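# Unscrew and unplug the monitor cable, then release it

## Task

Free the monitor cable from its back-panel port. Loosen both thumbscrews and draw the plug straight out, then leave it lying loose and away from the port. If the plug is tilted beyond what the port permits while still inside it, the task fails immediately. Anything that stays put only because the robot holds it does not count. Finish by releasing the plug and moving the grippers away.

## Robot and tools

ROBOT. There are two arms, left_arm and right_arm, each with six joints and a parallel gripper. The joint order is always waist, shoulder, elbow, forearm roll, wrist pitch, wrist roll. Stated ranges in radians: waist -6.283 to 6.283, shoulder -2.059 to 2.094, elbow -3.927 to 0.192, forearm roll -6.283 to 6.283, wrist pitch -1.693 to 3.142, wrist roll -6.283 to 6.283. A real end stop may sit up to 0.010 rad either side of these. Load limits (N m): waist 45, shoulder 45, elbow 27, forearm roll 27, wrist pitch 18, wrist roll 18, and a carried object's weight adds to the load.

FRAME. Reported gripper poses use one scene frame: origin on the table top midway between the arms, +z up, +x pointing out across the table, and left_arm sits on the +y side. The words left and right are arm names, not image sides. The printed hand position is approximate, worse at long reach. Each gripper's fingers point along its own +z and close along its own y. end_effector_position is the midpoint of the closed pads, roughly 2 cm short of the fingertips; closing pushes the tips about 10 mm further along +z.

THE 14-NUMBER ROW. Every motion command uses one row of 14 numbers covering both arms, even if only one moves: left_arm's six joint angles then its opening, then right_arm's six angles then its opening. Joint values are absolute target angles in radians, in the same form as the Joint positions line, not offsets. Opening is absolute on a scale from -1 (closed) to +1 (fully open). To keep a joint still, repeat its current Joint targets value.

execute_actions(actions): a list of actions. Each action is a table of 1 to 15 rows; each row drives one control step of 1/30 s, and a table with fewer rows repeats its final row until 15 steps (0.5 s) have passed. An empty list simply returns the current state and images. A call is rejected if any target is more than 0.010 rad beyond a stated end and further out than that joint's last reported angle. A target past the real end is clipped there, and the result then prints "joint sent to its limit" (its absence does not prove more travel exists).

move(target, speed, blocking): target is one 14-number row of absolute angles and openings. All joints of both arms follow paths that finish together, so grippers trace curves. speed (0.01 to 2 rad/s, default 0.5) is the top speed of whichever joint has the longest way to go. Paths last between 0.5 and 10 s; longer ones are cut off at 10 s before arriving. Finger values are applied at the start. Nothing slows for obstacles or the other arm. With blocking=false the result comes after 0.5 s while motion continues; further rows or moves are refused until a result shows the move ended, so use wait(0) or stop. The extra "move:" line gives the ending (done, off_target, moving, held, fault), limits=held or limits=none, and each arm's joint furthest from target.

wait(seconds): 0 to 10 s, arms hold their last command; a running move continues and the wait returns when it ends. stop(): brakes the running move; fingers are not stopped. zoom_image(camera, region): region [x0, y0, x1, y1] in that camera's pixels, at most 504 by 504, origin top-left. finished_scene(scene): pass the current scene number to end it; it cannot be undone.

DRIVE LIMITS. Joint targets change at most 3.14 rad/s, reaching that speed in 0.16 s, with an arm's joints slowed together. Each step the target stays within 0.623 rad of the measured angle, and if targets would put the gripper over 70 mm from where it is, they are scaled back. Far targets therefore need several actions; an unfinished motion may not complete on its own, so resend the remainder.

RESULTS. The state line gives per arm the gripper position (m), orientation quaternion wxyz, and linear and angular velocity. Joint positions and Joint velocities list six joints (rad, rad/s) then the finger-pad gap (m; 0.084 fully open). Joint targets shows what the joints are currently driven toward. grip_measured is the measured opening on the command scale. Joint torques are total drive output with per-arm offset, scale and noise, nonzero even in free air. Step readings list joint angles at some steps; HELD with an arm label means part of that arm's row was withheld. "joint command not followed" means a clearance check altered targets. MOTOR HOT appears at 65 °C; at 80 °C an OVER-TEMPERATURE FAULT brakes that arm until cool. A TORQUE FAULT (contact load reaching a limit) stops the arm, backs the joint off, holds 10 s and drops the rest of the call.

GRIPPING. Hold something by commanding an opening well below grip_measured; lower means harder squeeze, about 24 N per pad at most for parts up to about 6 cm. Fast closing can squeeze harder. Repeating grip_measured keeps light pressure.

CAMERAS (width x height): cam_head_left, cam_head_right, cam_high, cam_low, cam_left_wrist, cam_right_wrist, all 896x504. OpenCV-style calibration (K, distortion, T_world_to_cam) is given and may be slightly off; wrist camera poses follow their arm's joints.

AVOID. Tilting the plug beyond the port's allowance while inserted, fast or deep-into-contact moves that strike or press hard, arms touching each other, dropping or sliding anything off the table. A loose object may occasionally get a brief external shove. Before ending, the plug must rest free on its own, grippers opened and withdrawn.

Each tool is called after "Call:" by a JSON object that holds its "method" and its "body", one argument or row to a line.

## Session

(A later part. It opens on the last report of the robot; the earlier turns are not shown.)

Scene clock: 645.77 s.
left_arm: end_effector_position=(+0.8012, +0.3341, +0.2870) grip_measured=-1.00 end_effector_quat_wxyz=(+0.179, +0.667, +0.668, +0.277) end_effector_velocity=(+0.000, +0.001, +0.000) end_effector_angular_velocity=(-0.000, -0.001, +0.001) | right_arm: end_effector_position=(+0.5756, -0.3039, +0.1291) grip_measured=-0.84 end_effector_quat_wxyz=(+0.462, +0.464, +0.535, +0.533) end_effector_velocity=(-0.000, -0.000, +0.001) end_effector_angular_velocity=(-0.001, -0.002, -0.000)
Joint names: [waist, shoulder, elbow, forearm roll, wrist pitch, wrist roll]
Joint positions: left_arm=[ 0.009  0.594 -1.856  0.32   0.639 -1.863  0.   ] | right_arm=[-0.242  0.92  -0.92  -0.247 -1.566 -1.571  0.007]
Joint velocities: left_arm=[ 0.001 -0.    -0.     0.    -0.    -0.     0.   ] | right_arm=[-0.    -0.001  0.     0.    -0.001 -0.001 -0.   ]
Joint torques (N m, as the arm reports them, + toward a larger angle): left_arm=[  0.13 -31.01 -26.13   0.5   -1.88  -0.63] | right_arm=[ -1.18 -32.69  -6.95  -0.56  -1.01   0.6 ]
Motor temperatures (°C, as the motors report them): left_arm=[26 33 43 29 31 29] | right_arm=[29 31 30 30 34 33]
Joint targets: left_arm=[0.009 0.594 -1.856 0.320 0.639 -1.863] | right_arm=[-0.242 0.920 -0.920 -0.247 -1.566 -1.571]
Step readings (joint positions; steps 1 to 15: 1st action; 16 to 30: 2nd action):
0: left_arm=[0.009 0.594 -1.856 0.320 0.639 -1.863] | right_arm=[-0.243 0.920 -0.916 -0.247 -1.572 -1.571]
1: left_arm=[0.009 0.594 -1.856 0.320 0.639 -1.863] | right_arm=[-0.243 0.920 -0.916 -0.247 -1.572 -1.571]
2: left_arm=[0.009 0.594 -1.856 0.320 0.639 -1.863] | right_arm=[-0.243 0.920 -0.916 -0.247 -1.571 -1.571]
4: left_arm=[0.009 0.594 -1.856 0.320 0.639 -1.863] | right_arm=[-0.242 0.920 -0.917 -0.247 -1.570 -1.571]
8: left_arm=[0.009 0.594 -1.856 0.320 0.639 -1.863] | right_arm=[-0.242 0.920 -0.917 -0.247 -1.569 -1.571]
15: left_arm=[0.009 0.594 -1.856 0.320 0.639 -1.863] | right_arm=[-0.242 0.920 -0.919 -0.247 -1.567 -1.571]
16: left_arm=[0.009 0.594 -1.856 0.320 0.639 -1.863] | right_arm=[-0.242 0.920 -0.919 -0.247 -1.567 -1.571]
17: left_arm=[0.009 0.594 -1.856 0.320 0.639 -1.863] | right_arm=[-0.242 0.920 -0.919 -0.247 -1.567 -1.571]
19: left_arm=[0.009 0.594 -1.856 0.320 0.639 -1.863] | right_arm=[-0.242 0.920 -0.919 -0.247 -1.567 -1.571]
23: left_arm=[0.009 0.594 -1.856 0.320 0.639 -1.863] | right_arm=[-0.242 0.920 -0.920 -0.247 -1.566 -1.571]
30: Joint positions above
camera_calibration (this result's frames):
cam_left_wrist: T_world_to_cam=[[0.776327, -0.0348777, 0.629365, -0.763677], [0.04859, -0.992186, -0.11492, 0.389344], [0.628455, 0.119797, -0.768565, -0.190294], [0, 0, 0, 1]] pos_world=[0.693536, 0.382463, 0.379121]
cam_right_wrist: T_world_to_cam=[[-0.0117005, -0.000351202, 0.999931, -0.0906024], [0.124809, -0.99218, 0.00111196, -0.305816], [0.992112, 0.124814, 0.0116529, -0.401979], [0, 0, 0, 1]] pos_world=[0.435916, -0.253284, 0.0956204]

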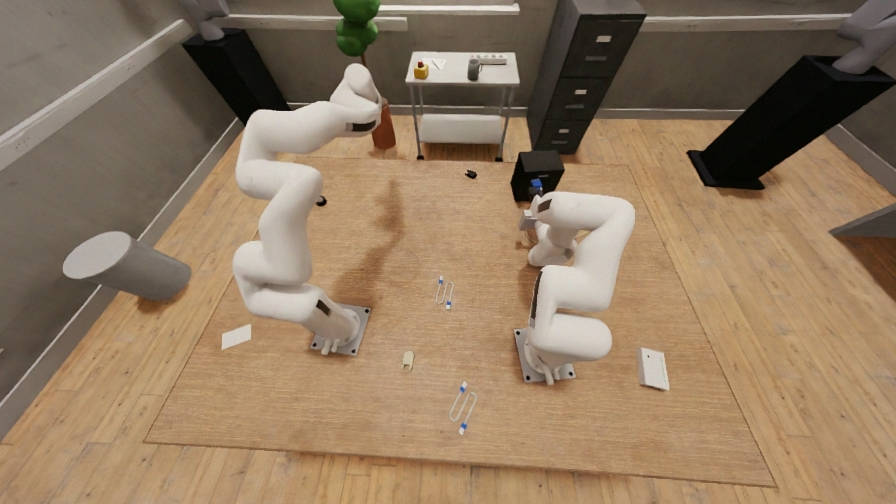

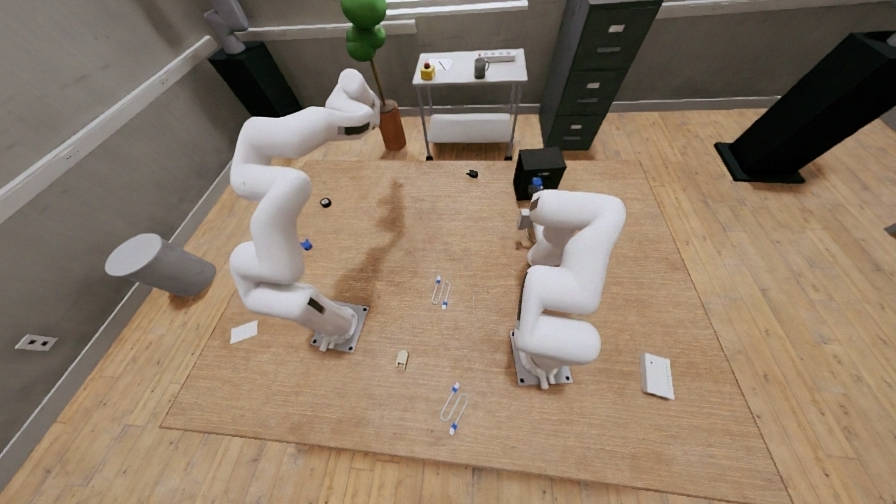

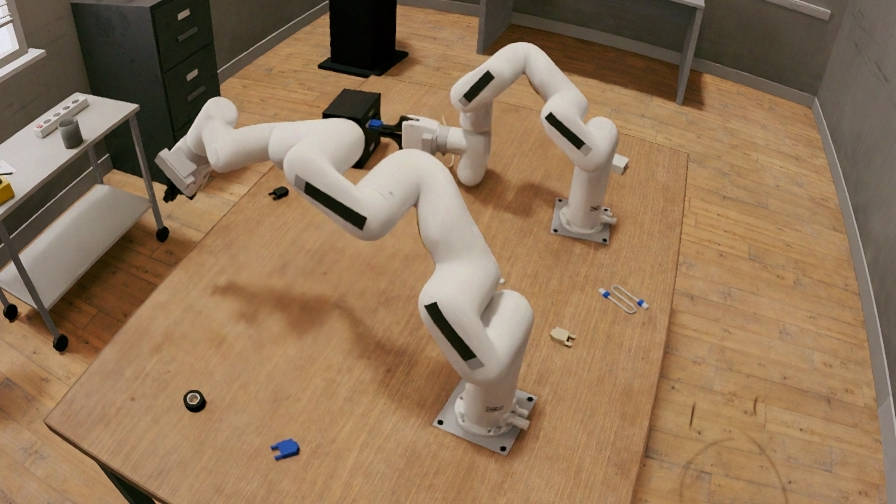

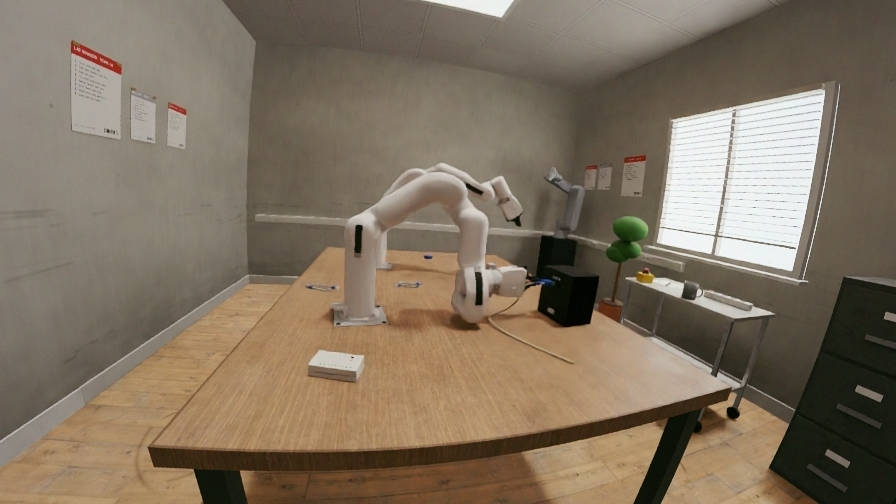

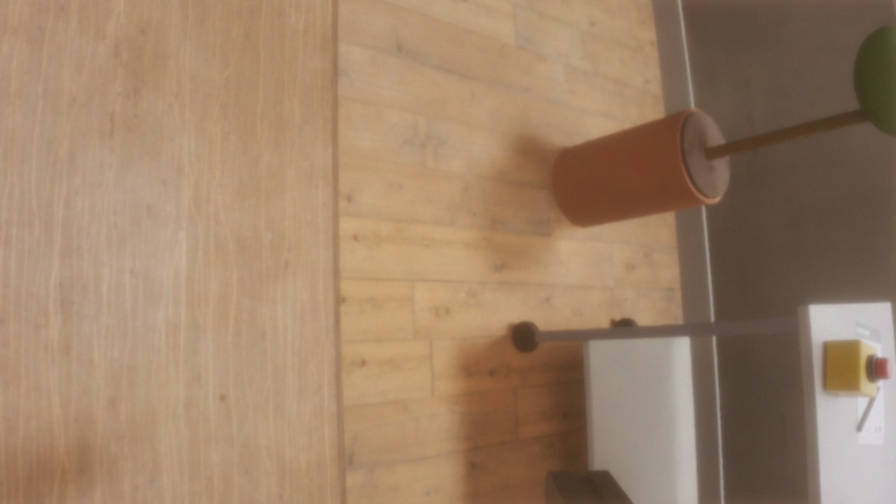

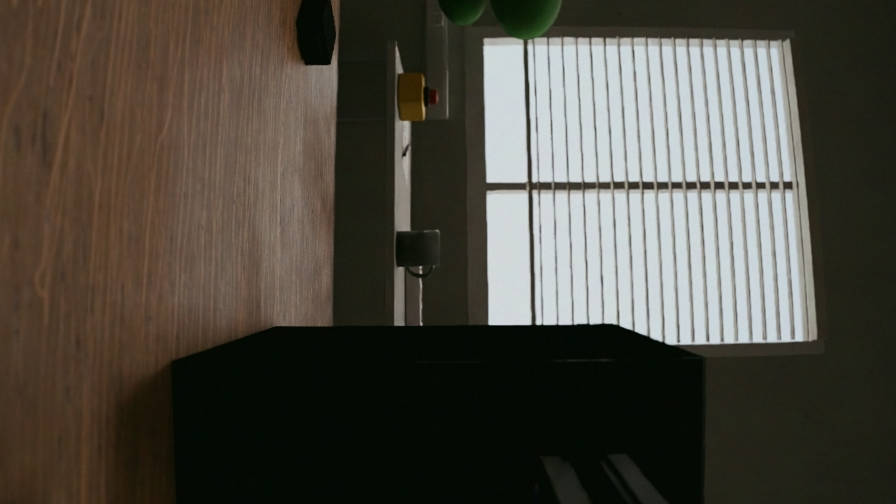

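Call:
{"method": "execute_actions", "body": {
  "actions": [
    [[0.009,0.594,-1.856,0.32,0.639,-1.863,-1,-0.2423,0.92,-0.9201,-0.247,-1.5664,-1.571,-0.5]],
    [[0.009,0.594,-1.856,0.32,0.639,-1.863,-1,-0.264,0.90,-0.835,-0.266,-1.634,-1.571,-0.5]],
    [[0.009,0.594,-1.856,0.32,0.639,-1.863,-1,-0.28,0.88,-0.78,-0.282,-1.67,-1.571,-0.5]],
    [[0.009,0.594,-1.856,0.32,0.639,-1.863,-1,-0.33,0.86,-0.75,-0.335,-1.68,-0.8,0]],
    [[0.009,0.594,-1.856,0.32,0.639,-1.863,-1,-0.355,0.88,-0.79,-0.36,-1.66,0,0.3]],
    [[0.009,0.594,-1.856,0.32,0.639,-1.863,-1,-0.334,0.905,-0.86,-0.337,-1.615,0,0.2]],
    [[0.009,0.594,-1.856,0.32,0.639,-1.863,-1,-0.309,0.925,-0.941,-0.313,-1.551,0,0.2]],
    [[0.009,0.594,-1.856,0.32,0.639,-1.863,-1,-0.293,0.9385,-1.001,-0.297,-1.506,0,0.2]],
    [[0.009,0.594,-1.856,0.32,0.639,-1.863,-1,-0.293,0.9385,-1.001,-0.297,-1.506,0,0.1]]
  ]
}}

Scene clock: 662.83 s.
left_arm: end_effector_position=(+0.8012, +0.3341, +0.2870) grip_measured=-1.00 end_effector_quat_wxyz=(+0.179, +0.667, +0.668, +0.277) end_effector_velocity=(-0.000, +0.000, -0.000) end_effector_angular_velocity=(+0.000, +0.000, +0.000) | right_arm: end_effector_position=(+0.5964, -0.3235, +0.1294) grip_measured=+0.09 end_effector_quat_wxyz=(-0.043, +0.707, +0.056, +0.704) end_effector_velocity=(+0.000, -0.000, +0.001) end_effector_angular_velocity=(-0.002, -0.003, -0.000)
Joint names: [waist, shoulder, elbow, forearm roll, wrist pitch, wrist roll]
Joint positions: left_arm=[ 0.009  0.594 -1.856  0.32   0.639 -1.863  0.   ] | right_arm=[-0.293  0.939 -1.001 -0.297 -1.506 -0.     0.048]
Joint velocities: left_arm=[ 0.    -0.001  0.001  0.    -0.     0.     0.   ] | right_arm=[-0.    -0.001 -0.001 -0.    -0.002 -0.002  0.   ]
Joint torques (N m, as the arm reports them, + toward a larger angle): left_arm=[  0.42 -30.5  -26.3    0.35  -1.92  -0.54] | right_arm=[ -1.83 -39.16 -12.86   0.23  -1.14   0.48]
Motor temperatures (°C, as the motors report them): left_arm=[26 33 43 29 31 29] | right_arm=[29 31 30 30 34 33]
Joint targets: left_arm=[0.009 0.594 -1.856 0.320 0.639 -1.863] | right_arm=[-0.293 0.938 -1.001 -0.297 -1.506 0.000]
Step readings (joint positions; steps 1 to 15: 1st action; 16 to 30: 2nd action; 31 to 45: 3rd action; 46 to 60: 4th action; 61 to 75: 5th action; 76 to 90: 6th action; 91 to 105: 7th action; 106 to 120: 8th action; 121 to 135: 9th action):
0: left_arm=[0.009 0.594 -1.856 0.320 0.639 -1.863] | right_arm=[-0.242 0.920 -0.920 -0.247 -1.566 -1.571]
1: left_arm=[0.009 0.594 -1.856 0.320 0.639 -1.863] | right_arm=[-0.242 0.920 -0.920 -0.247 -1.566 -1.571]
2: left_arm=[0.009 0.594 -1.856 0.320 0.639 -1.863] | right_arm=[-0.242 0.920 -0.920 -0.247 -1.566 -1.571]
4: left_arm=[0.009 0.594 -1.856 0.320 0.639 -1.863] | right_arm=[-0.242 0.920 -0.920 -0.247 -1.566 -1.571]
8: left_arm=[0.009 0.594 -1.856 0.320 0.639 -1.863] | right_arm=[-0.242 0.920 -0.920 -0.247 -1.566 -1.571]
15: left_arm=[0.009 0.594 -1.856 0.320 0.639 -1.863] | right_arm=[-0.242 0.920 -0.920 -0.247 -1.566 -1.571]
16: left_arm=[0.009 0.594 -1.856 0.320 0.639 -1.863] | right_arm=[-0.242 0.920 -0.920 -0.247 -1.567 -1.571]
17: left_arm=[0.009 0.594 -1.856 0.320 0.639 -1.863] | right_arm=[-0.244 0.918 -0.914 -0.249 -1.572 -1.571]
19: left_arm=[0.009 0.594 -1.856 0.320 0.639 -1.863] | right_arm=[-0.252 0.910 -0.880 -0.256 -1.600 -1.571]
23: left_arm=[0.009 0.594 -1.856 0.320 0.639 -1.863] | right_arm=[-0.262 0.902 -0.842 -0.264 -1.627 -1.571]
30: left_arm=[0.009 0.594 -1.856 0.320 0.639 -1.863] | right_arm=[-0.264 0.900 -0.836 -0.266 -1.633 -1.571]
31: left_arm=[0.009 0.594 -1.856 0.320 0.639 -1.863] | right_arm=[-0.264 0.900 -0.835 -0.266 -1.634 -1.571]
32: left_arm=[0.009 0.594 -1.856 0.320 0.639 -1.863] | right_arm=[-0.265 0.898 -0.830 -0.268 -1.638 -1.571]
34: left_arm=[0.009 0.594 -1.856 0.320 0.639 -1.863] | right_arm=[-0.273 0.888 -0.804 -0.275 -1.654 -1.571]
38: left_arm=[0.009 0.594 -1.856 0.320 0.639 -1.863] | right_arm=[-0.279 0.882 -0.784 -0.281 -1.667 -1.571]
45: left_arm=[0.009 0.594 -1.856 0.320 0.639 -1.863] | right_arm=[-0.280 0.880 -0.781 -0.282 -1.670 -1.571]
46: left_arm=[0.009 0.594 -1.856 0.320 0.639 -1.863] | right_arm=[-0.280 0.880 -0.780 -0.282 -1.670 -1.570]
47: left_arm=[0.009 0.594 -1.856 0.320 0.639 -1.863] | right_arm=[-0.280 0.880 -0.780 -0.283 -1.670 -1.564]
49: left_arm=[0.009 0.594 -1.856 0.320 0.639 -1.863] | right_arm=[-0.284 0.878 -0.778 -0.287 -1.671 -1.513]
53: left_arm=[0.009 0.594 -1.856 0.320 0.639 -1.863] | right_arm=[-0.305 0.870 -0.765 -0.309 -1.675 -1.229]
60: left_arm=[0.009 0.594 -1.856 0.320 0.639 -1.863] | right_arm=[-0.328 0.861 -0.751 -0.333 -1.680 -0.839]
61: left_arm=[0.009 0.594 -1.856 0.320 0.639 -1.863] | right_arm=[-0.329 0.861 -0.751 -0.333 -1.680 -0.826]
62: left_arm=[0.009 0.594 -1.856 0.320 0.639 -1.863] | right_arm=[-0.329 0.861 -0.751 -0.334 -1.680 -0.811]
64: left_arm=[0.009 0.594 -1.856 0.320 0.639 -1.863] | right_arm=[-0.332 0.862 -0.754 -0.337 -1.678 -0.751]
68: left_arm=[0.009 0.594 -1.856 0.320 0.639 -1.863] | right_arm=[-0.343 0.870 -0.771 -0.348 -1.670 -0.460]
75: left_arm=[0.009 0.594 -1.856 0.320 0.639 -1.863] | right_arm=[-0.354 0.879 -0.788 -0.359 -1.661 -0.044]
76: left_arm=[0.009 0.594 -1.856 0.320 0.639 -1.863] | right_arm=[-0.354 0.880 -0.789 -0.359 -1.660 -0.030]
77: left_arm=[0.009 0.594 -1.856 0.320 0.639 -1.863] | right_arm=[-0.353 0.882 -0.795 -0.357 -1.656 -0.021]
79: left_arm=[0.009 0.594 -1.856 0.320 0.639 -1.863] | right_arm=[-0.344 0.893 -0.826 -0.347 -1.636 -0.010]
83: left_arm=[0.009 0.594 -1.856 0.320 0.639 -1.863] | right_arm=[-0.335 0.903 -0.854 -0.339 -1.619 -0.003]
90: left_arm=[0.009 0.594 -1.856 0.320 0.639 -1.863] | right_arm=[-0.334 0.905 -0.859 -0.337 -1.615 -0.000]
91: left_arm=[0.009 0.594 -1.856 0.320 0.639 -1.863] | right_arm=[-0.334 0.905 -0.860 -0.337 -1.615 -0.000]
92: left_arm=[0.009 0.594 -1.856 0.320 0.639 -1.863] | right_arm=[-0.333 0.906 -0.865 -0.335 -1.610 -0.000]
94: left_arm=[0.009 0.594 -1.856 0.320 0.639 -1.863] | right_arm=[-0.322 0.915 -0.899 -0.325 -1.583 -0.000]
98: left_arm=[0.009 0.594 -1.856 0.320 0.639 -1.863] | right_arm=[-0.311 0.923 -0.934 -0.315 -1.557 -0.000]
105: left_arm=[0.009 0.594 -1.856 0.320 0.639 -1.863] | right_arm=[-0.309 0.925 -0.940 -0.313 -1.552 -0.000]
106: left_arm=[0.009 0.594 -1.856 0.320 0.639 -1.863] | right_arm=[-0.309 0.925 -0.941 -0.313 -1.551 0.000]
107: left_arm=[0.009 0.594 -1.856 0.320 0.639 -1.863] | right_arm=[-0.308 0.927 -0.946 -0.311 -1.546 0.000]
109: left_arm=[0.009 0.594 -1.856 0.320 0.639 -1.863] | right_arm=[-0.301 0.933 -0.973 -0.304 -1.526 0.000]
113: left_arm=[0.009 0.594 -1.856 0.320 0.639 -1.863] | right_arm=[-0.294 0.938 -0.995 -0.299 -1.510 0.000]
120: left_arm=[0.009 0.594 -1.856 0.320 0.639 -1.863] | right_arm=[-0.293 0.939 -1.000 -0.297 -1.507 -0.000]
121: left_arm=[0.009 0.594 -1.856 0.320 0.639 -1.863] | right_arm=[-0.293 0.939 -1.000 -0.297 -1.506 -0.000]
122: left_arm=[0.009 0.594 -1.856 0.320 0.639 -1.863] | right_arm=[-0.293 0.939 -1.000 -0.297 -1.506 -0.000]
124: left_arm=[0.009 0.594 -1.856 0.320 0.639 -1.863] | right_arm=[-0.293 0.939 -1.000 -0.297 -1.506 -0.000]
128: left_arm=[0.009 0.594 -1.856 0.320 0.639 -1.863] | right_arm=[-0.293 0.939 -1.000 -0.297 -1.506 -0.000]
135: Joint positions above
camera_calibration (this result's frames):
cam_left_wrist: T_world_to_cam=[[0.776327, -0.0348776, 0.629365, -0.763677], [0.04859, -0.992186, -0.11492, 0.389344], [0.628455, 0.119797, -0.768565, -0.190295], [0, 0, 0, 1]] pos_world=[0.693536, 0.382463, 0.379121]
cam_right_wrist: T_world_to_cam=[[0.123377, -0.992172, 0.0193111, -0.365231], [-0.0190644, -0.021826, -0.99958, 0.20141], [0.992177, 0.122958, -0.021608, -0.416535], [0, 0, 0, 1]] pos_world=[0.462177, -0.30676, 0.199378]

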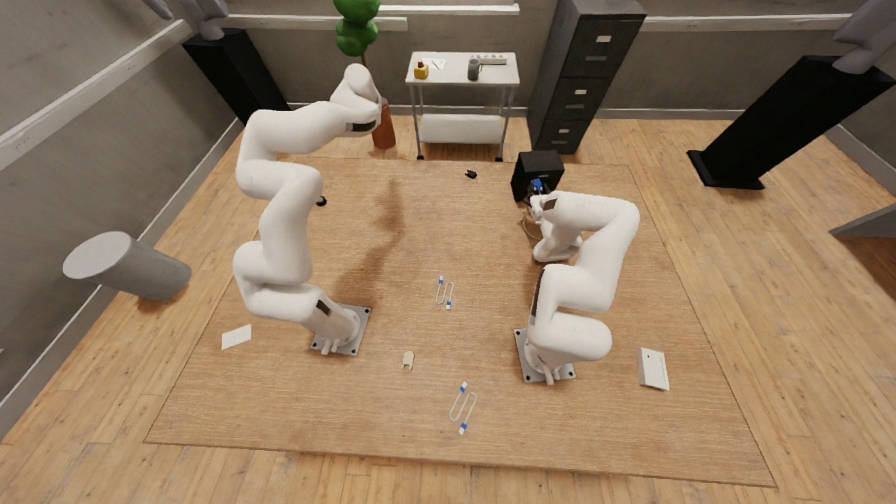

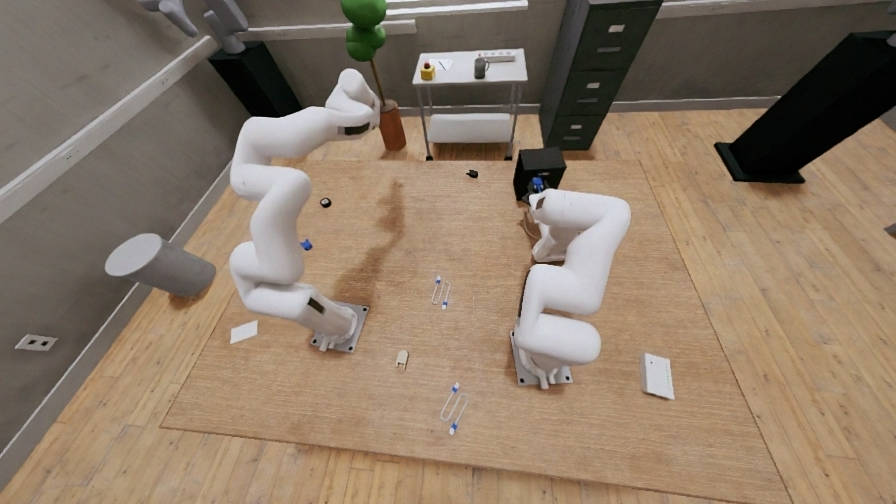

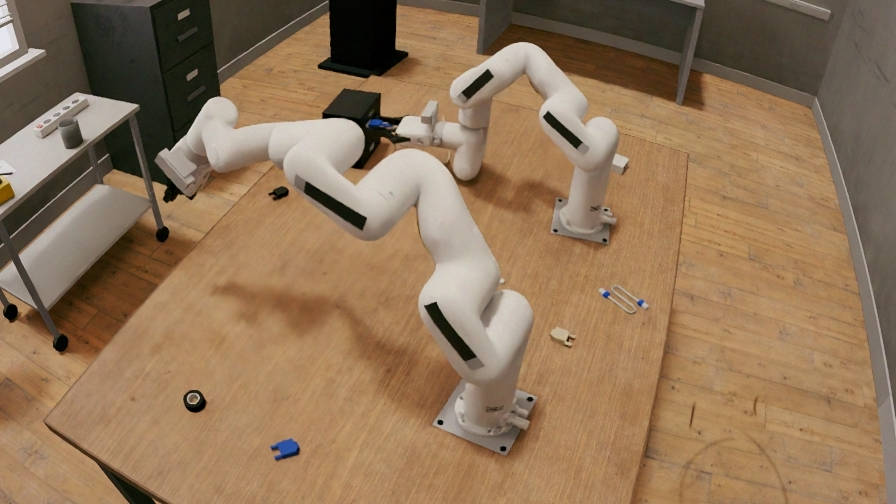

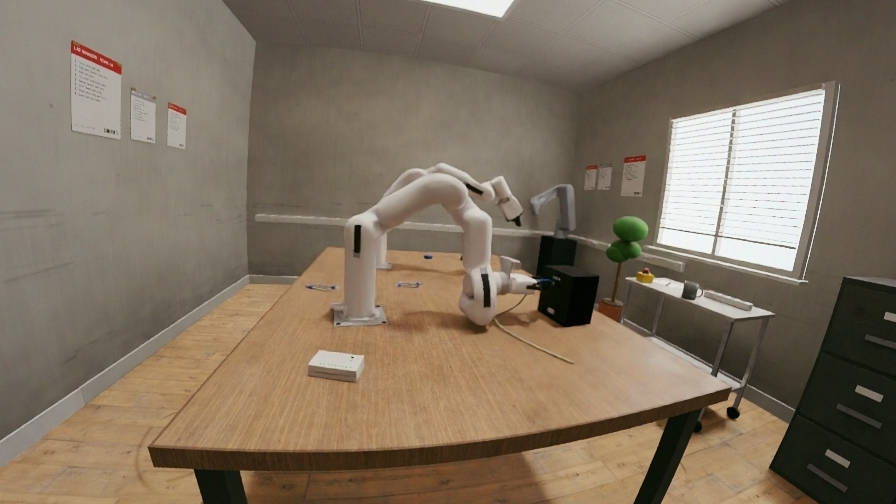

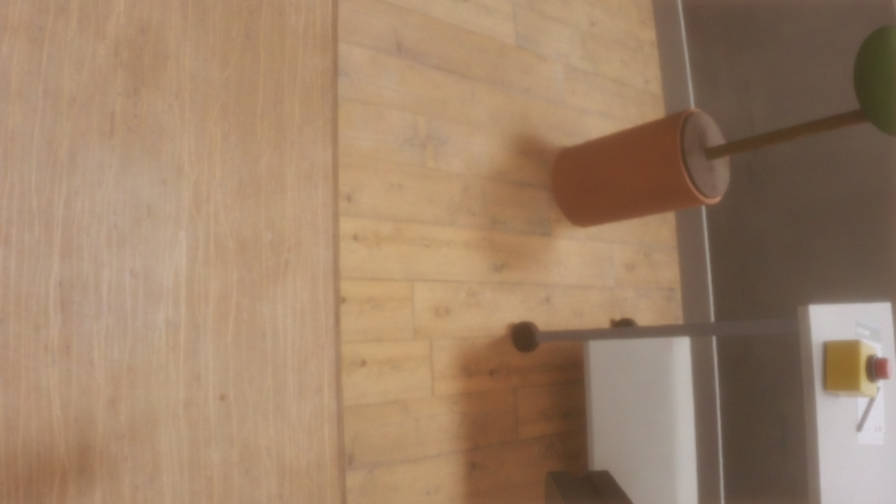

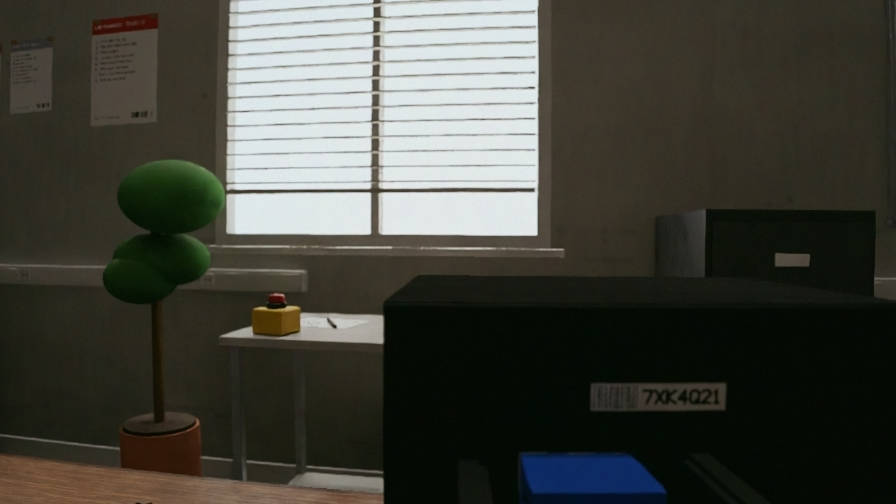

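Call:
{"method": "execute_actions", "body": {
  "actions": [
    [[0.009,0.594,-1.856,0.32,0.639,-1.863,-1,-0.296,0.9385,-1.001,-0.300,-1.506,0.018,-0.2]],
    [[0.009,0.594,-1.856,0.32,0.639,-1.863,-1,-0.296,0.9385,-1.001,-0.300,-1.506,0.018,-0.8]],
    [[0.009,0.594,-1.856,0.32,0.639,-1.863,-1,-0.2987,0.9358,-0.989,-0.3027,-1.515,0.015,-0.8]],
    [[0.009,0.594,-1.856,0.32,0.639,-1.863,-1,-0.3014,0.9331,-0.977,-0.3054,-1.524,0.013,-0.8]]
  ]
}}

Scene clock: 674.40 s.
left_arm: end_effector_position=(+0.8012, +0.3341, +0.2870) grip_measured=-1.00 end_effector_quat_wxyz=(+0.179, +0.667, +0.668, +0.277) end_effector_velocity=(+0.000, +0.000, -0.000) end_effector_angular_velocity=(-0.000, -0.000, +0.000) | right_arm: end_effector_position=(+0.5890, -0.3258, +0.1299) grip_measured=-0.29 end_effector_quat_wxyz=(-0.049, +0.707, +0.050, +0.704) end_effector_velocity=(+0.000, +0.000, -0.001) end_effector_angular_velocity=(-0.001, +0.003, +0.001)
Joint names: [waist, shoulder, elbow, forearm roll, wrist pitch, wrist roll]
Joint positions: left_arm=[ 0.009  0.594 -1.856  0.32   0.639 -1.863  0.   ] | right_arm=[-0.302  0.933 -0.977 -0.305 -1.526  0.013  0.031]
Joint velocities: left_arm=[ 0.001  0.001 -0.001 -0.    -0.     0.     0.   ] | right_arm=[ 0.001  0.001 -0.     0.     0.003 -0.001  0.   ]
Joint torques (N m, as the arm reports them, + toward a larger angle): left_arm=[  0.85 -29.56 -26.1    0.04  -2.13  -0.69] | right_arm=[  0.37 -32.48  -6.92  -1.03  -0.83   0.39]
Motor temperatures (°C, as the motors report them): left_arm=[26 33 43 29 31 29] | right_arm=[29 31 30 30 34 33]
Joint targets: left_arm=[0.009 0.594 -1.856 0.320 0.639 -1.863] | right_arm=[-0.301 0.933 -0.977 -0.305 -1.524 0.013]
Step readings (joint positions; steps 1 to 15: 1st action; 16 to 30: 2nd action; 31 to 45: 3rd action; 46 to 60: 4th action):
0: left_arm=[0.009 0.594 -1.856 0.320 0.639 -1.863] | right_arm=[-0.293 0.939 -1.001 -0.297 -1.506 -0.000]
1: left_arm=[0.009 0.594 -1.856 0.320 0.639 -1.863] | right_arm=[-0.293 0.939 -1.001 -0.297 -1.506 0.001]
2: left_arm=[0.009 0.594 -1.856 0.320 0.639 -1.863] | right_arm=[-0.294 0.938 -1.001 -0.298 -1.506 0.005]
4: left_arm=[0.009 0.594 -1.856 0.320 0.639 -1.863] | right_arm=[-0.295 0.938 -1.001 -0.299 -1.506 0.012]
8: left_arm=[0.009 0.594 -1.856 0.320 0.639 -1.863] | right_arm=[-0.296 0.938 -1.001 -0.300 -1.506 0.017]
15: left_arm=[0.009 0.594 -1.856 0.320 0.639 -1.863] | right_arm=[-0.296 0.938 -1.001 -0.300 -1.506 0.018]
16: left_arm=[0.009 0.594 -1.856 0.320 0.639 -1.863] | right_arm=[-0.296 0.938 -1.001 -0.300 -1.506 0.018]
17: left_arm=[0.009 0.594 -1.856 0.320 0.639 -1.863] | right_arm=[-0.297 0.938 -1.001 -0.300 -1.506 0.018]
19: left_arm=[0.009 0.594 -1.856 0.320 0.639 -1.863] | right_arm=[-0.297 0.938 -1.001 -0.300 -1.506 0.018]
23: left_arm=[0.009 0.594 -1.856 0.320 0.639 -1.863] | right_arm=[-0.297 0.938 -1.001 -0.300 -1.506 0.018]
30: left_arm=[0.009 0.594 -1.856 0.320 0.639 -1.863] | right_arm=[-0.296 0.938 -1.001 -0.300 -1.506 0.018]
31: left_arm=[0.009 0.594 -1.856 0.320 0.639 -1.863] | right_arm=[-0.297 0.938 -1.001 -0.300 -1.506 0.018]
32: left_arm=[0.009 0.594 -1.856 0.320 0.639 -1.863] | right_arm=[-0.297 0.938 -0.999 -0.300 -1.507 0.017]
34: left_arm=[0.009 0.594 -1.856 0.320 0.639 -1.863] | right_arm=[-0.298 0.936 -0.997 -0.301 -1.508 0.016]
38: left_arm=[0.009 0.594 -1.856 0.320 0.639 -1.863] | right_arm=[-0.298 0.935 -0.993 -0.302 -1.511 0.015]
45: left_arm=[0.009 0.594 -1.856 0.320 0.639 -1.863] | right_arm=[-0.299 0.935 -0.990 -0.303 -1.516 0.015]
46: left_arm=[0.009 0.594 -1.856 0.320 0.639 -1.863] | right_arm=[-0.299 0.935 -0.989 -0.303 -1.517 0.015]
47: left_arm=[0.009 0.594 -1.856 0.320 0.639 -1.863] | right_arm=[-0.300 0.934 -0.986 -0.303 -1.519 0.014]
49: left_arm=[0.009 0.594 -1.856 0.320 0.639 -1.863] | right_arm=[-0.301 0.933 -0.981 -0.305 -1.523 0.014]
53: left_arm=[0.009 0.594 -1.856 0.320 0.639 -1.863] | right_arm=[-0.301 0.933 -0.977 -0.305 -1.526 0.013]
60: Joint positions above
camera_calibration (this result's frames):
cam_left_wrist: T_world_to_cam=[[0.776327, -0.0348777, 0.629365, -0.763677], [0.04859, -0.992186, -0.11492, 0.389344], [0.628455, 0.119797, -0.768565, -0.190295], [0, 0, 0, 1]] pos_world=[0.693536, 0.382463, 0.379121]
cam_right_wrist: T_world_to_cam=[[0.123495, -0.992344, 0.00139835, -0.364374], [-0.0192551, -0.00380512, -0.999807, 0.20768], [0.992158, 0.123445, -0.0195776, -0.409034], [0, 0, 0, 1]] pos_world=[0.454824, -0.310301, 0.200141]

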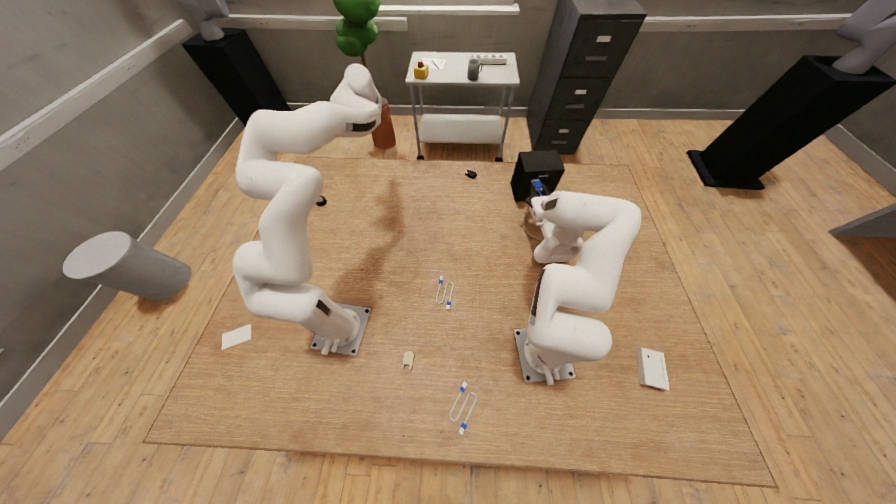

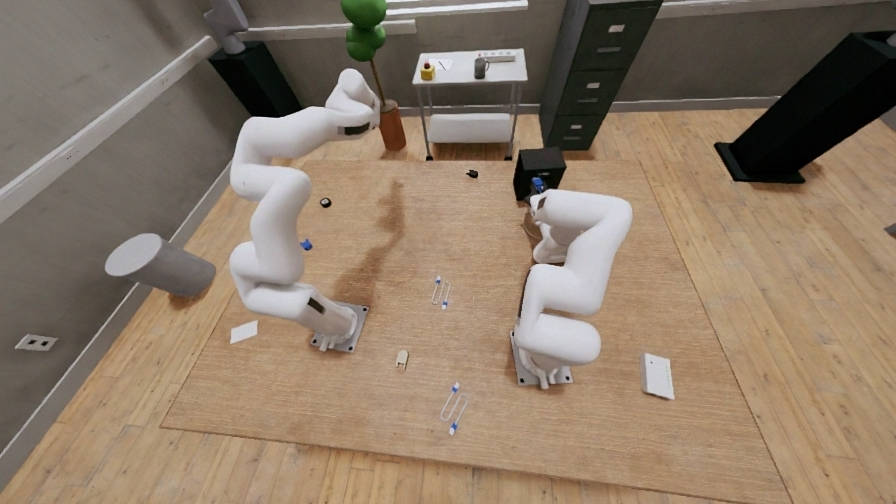

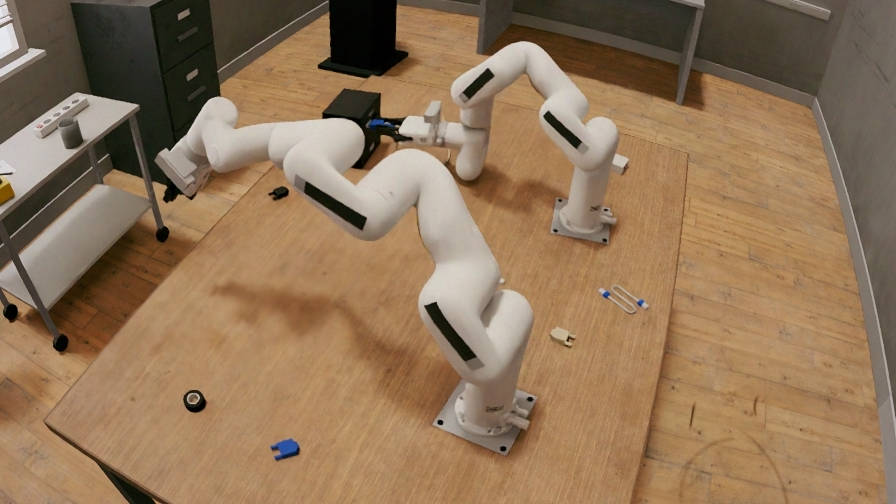

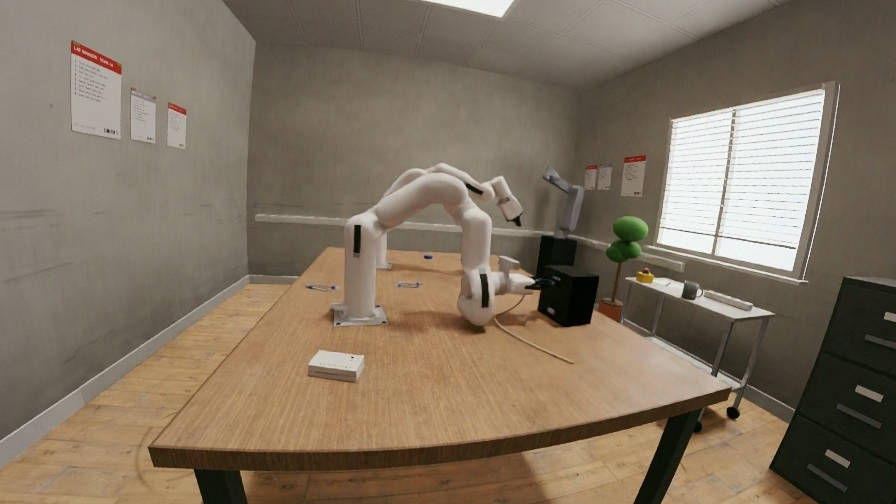

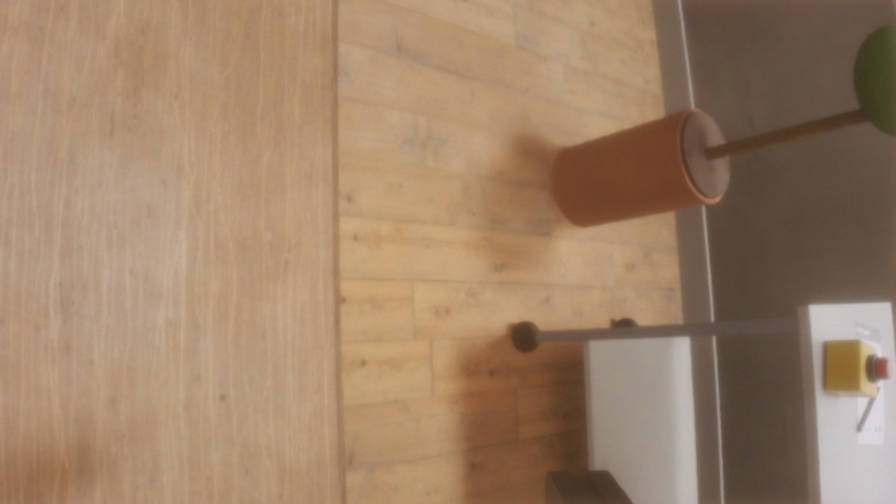

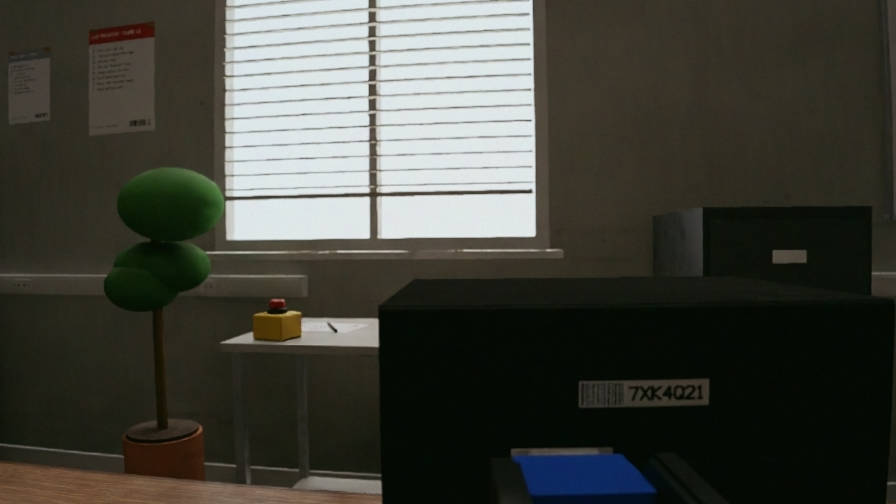

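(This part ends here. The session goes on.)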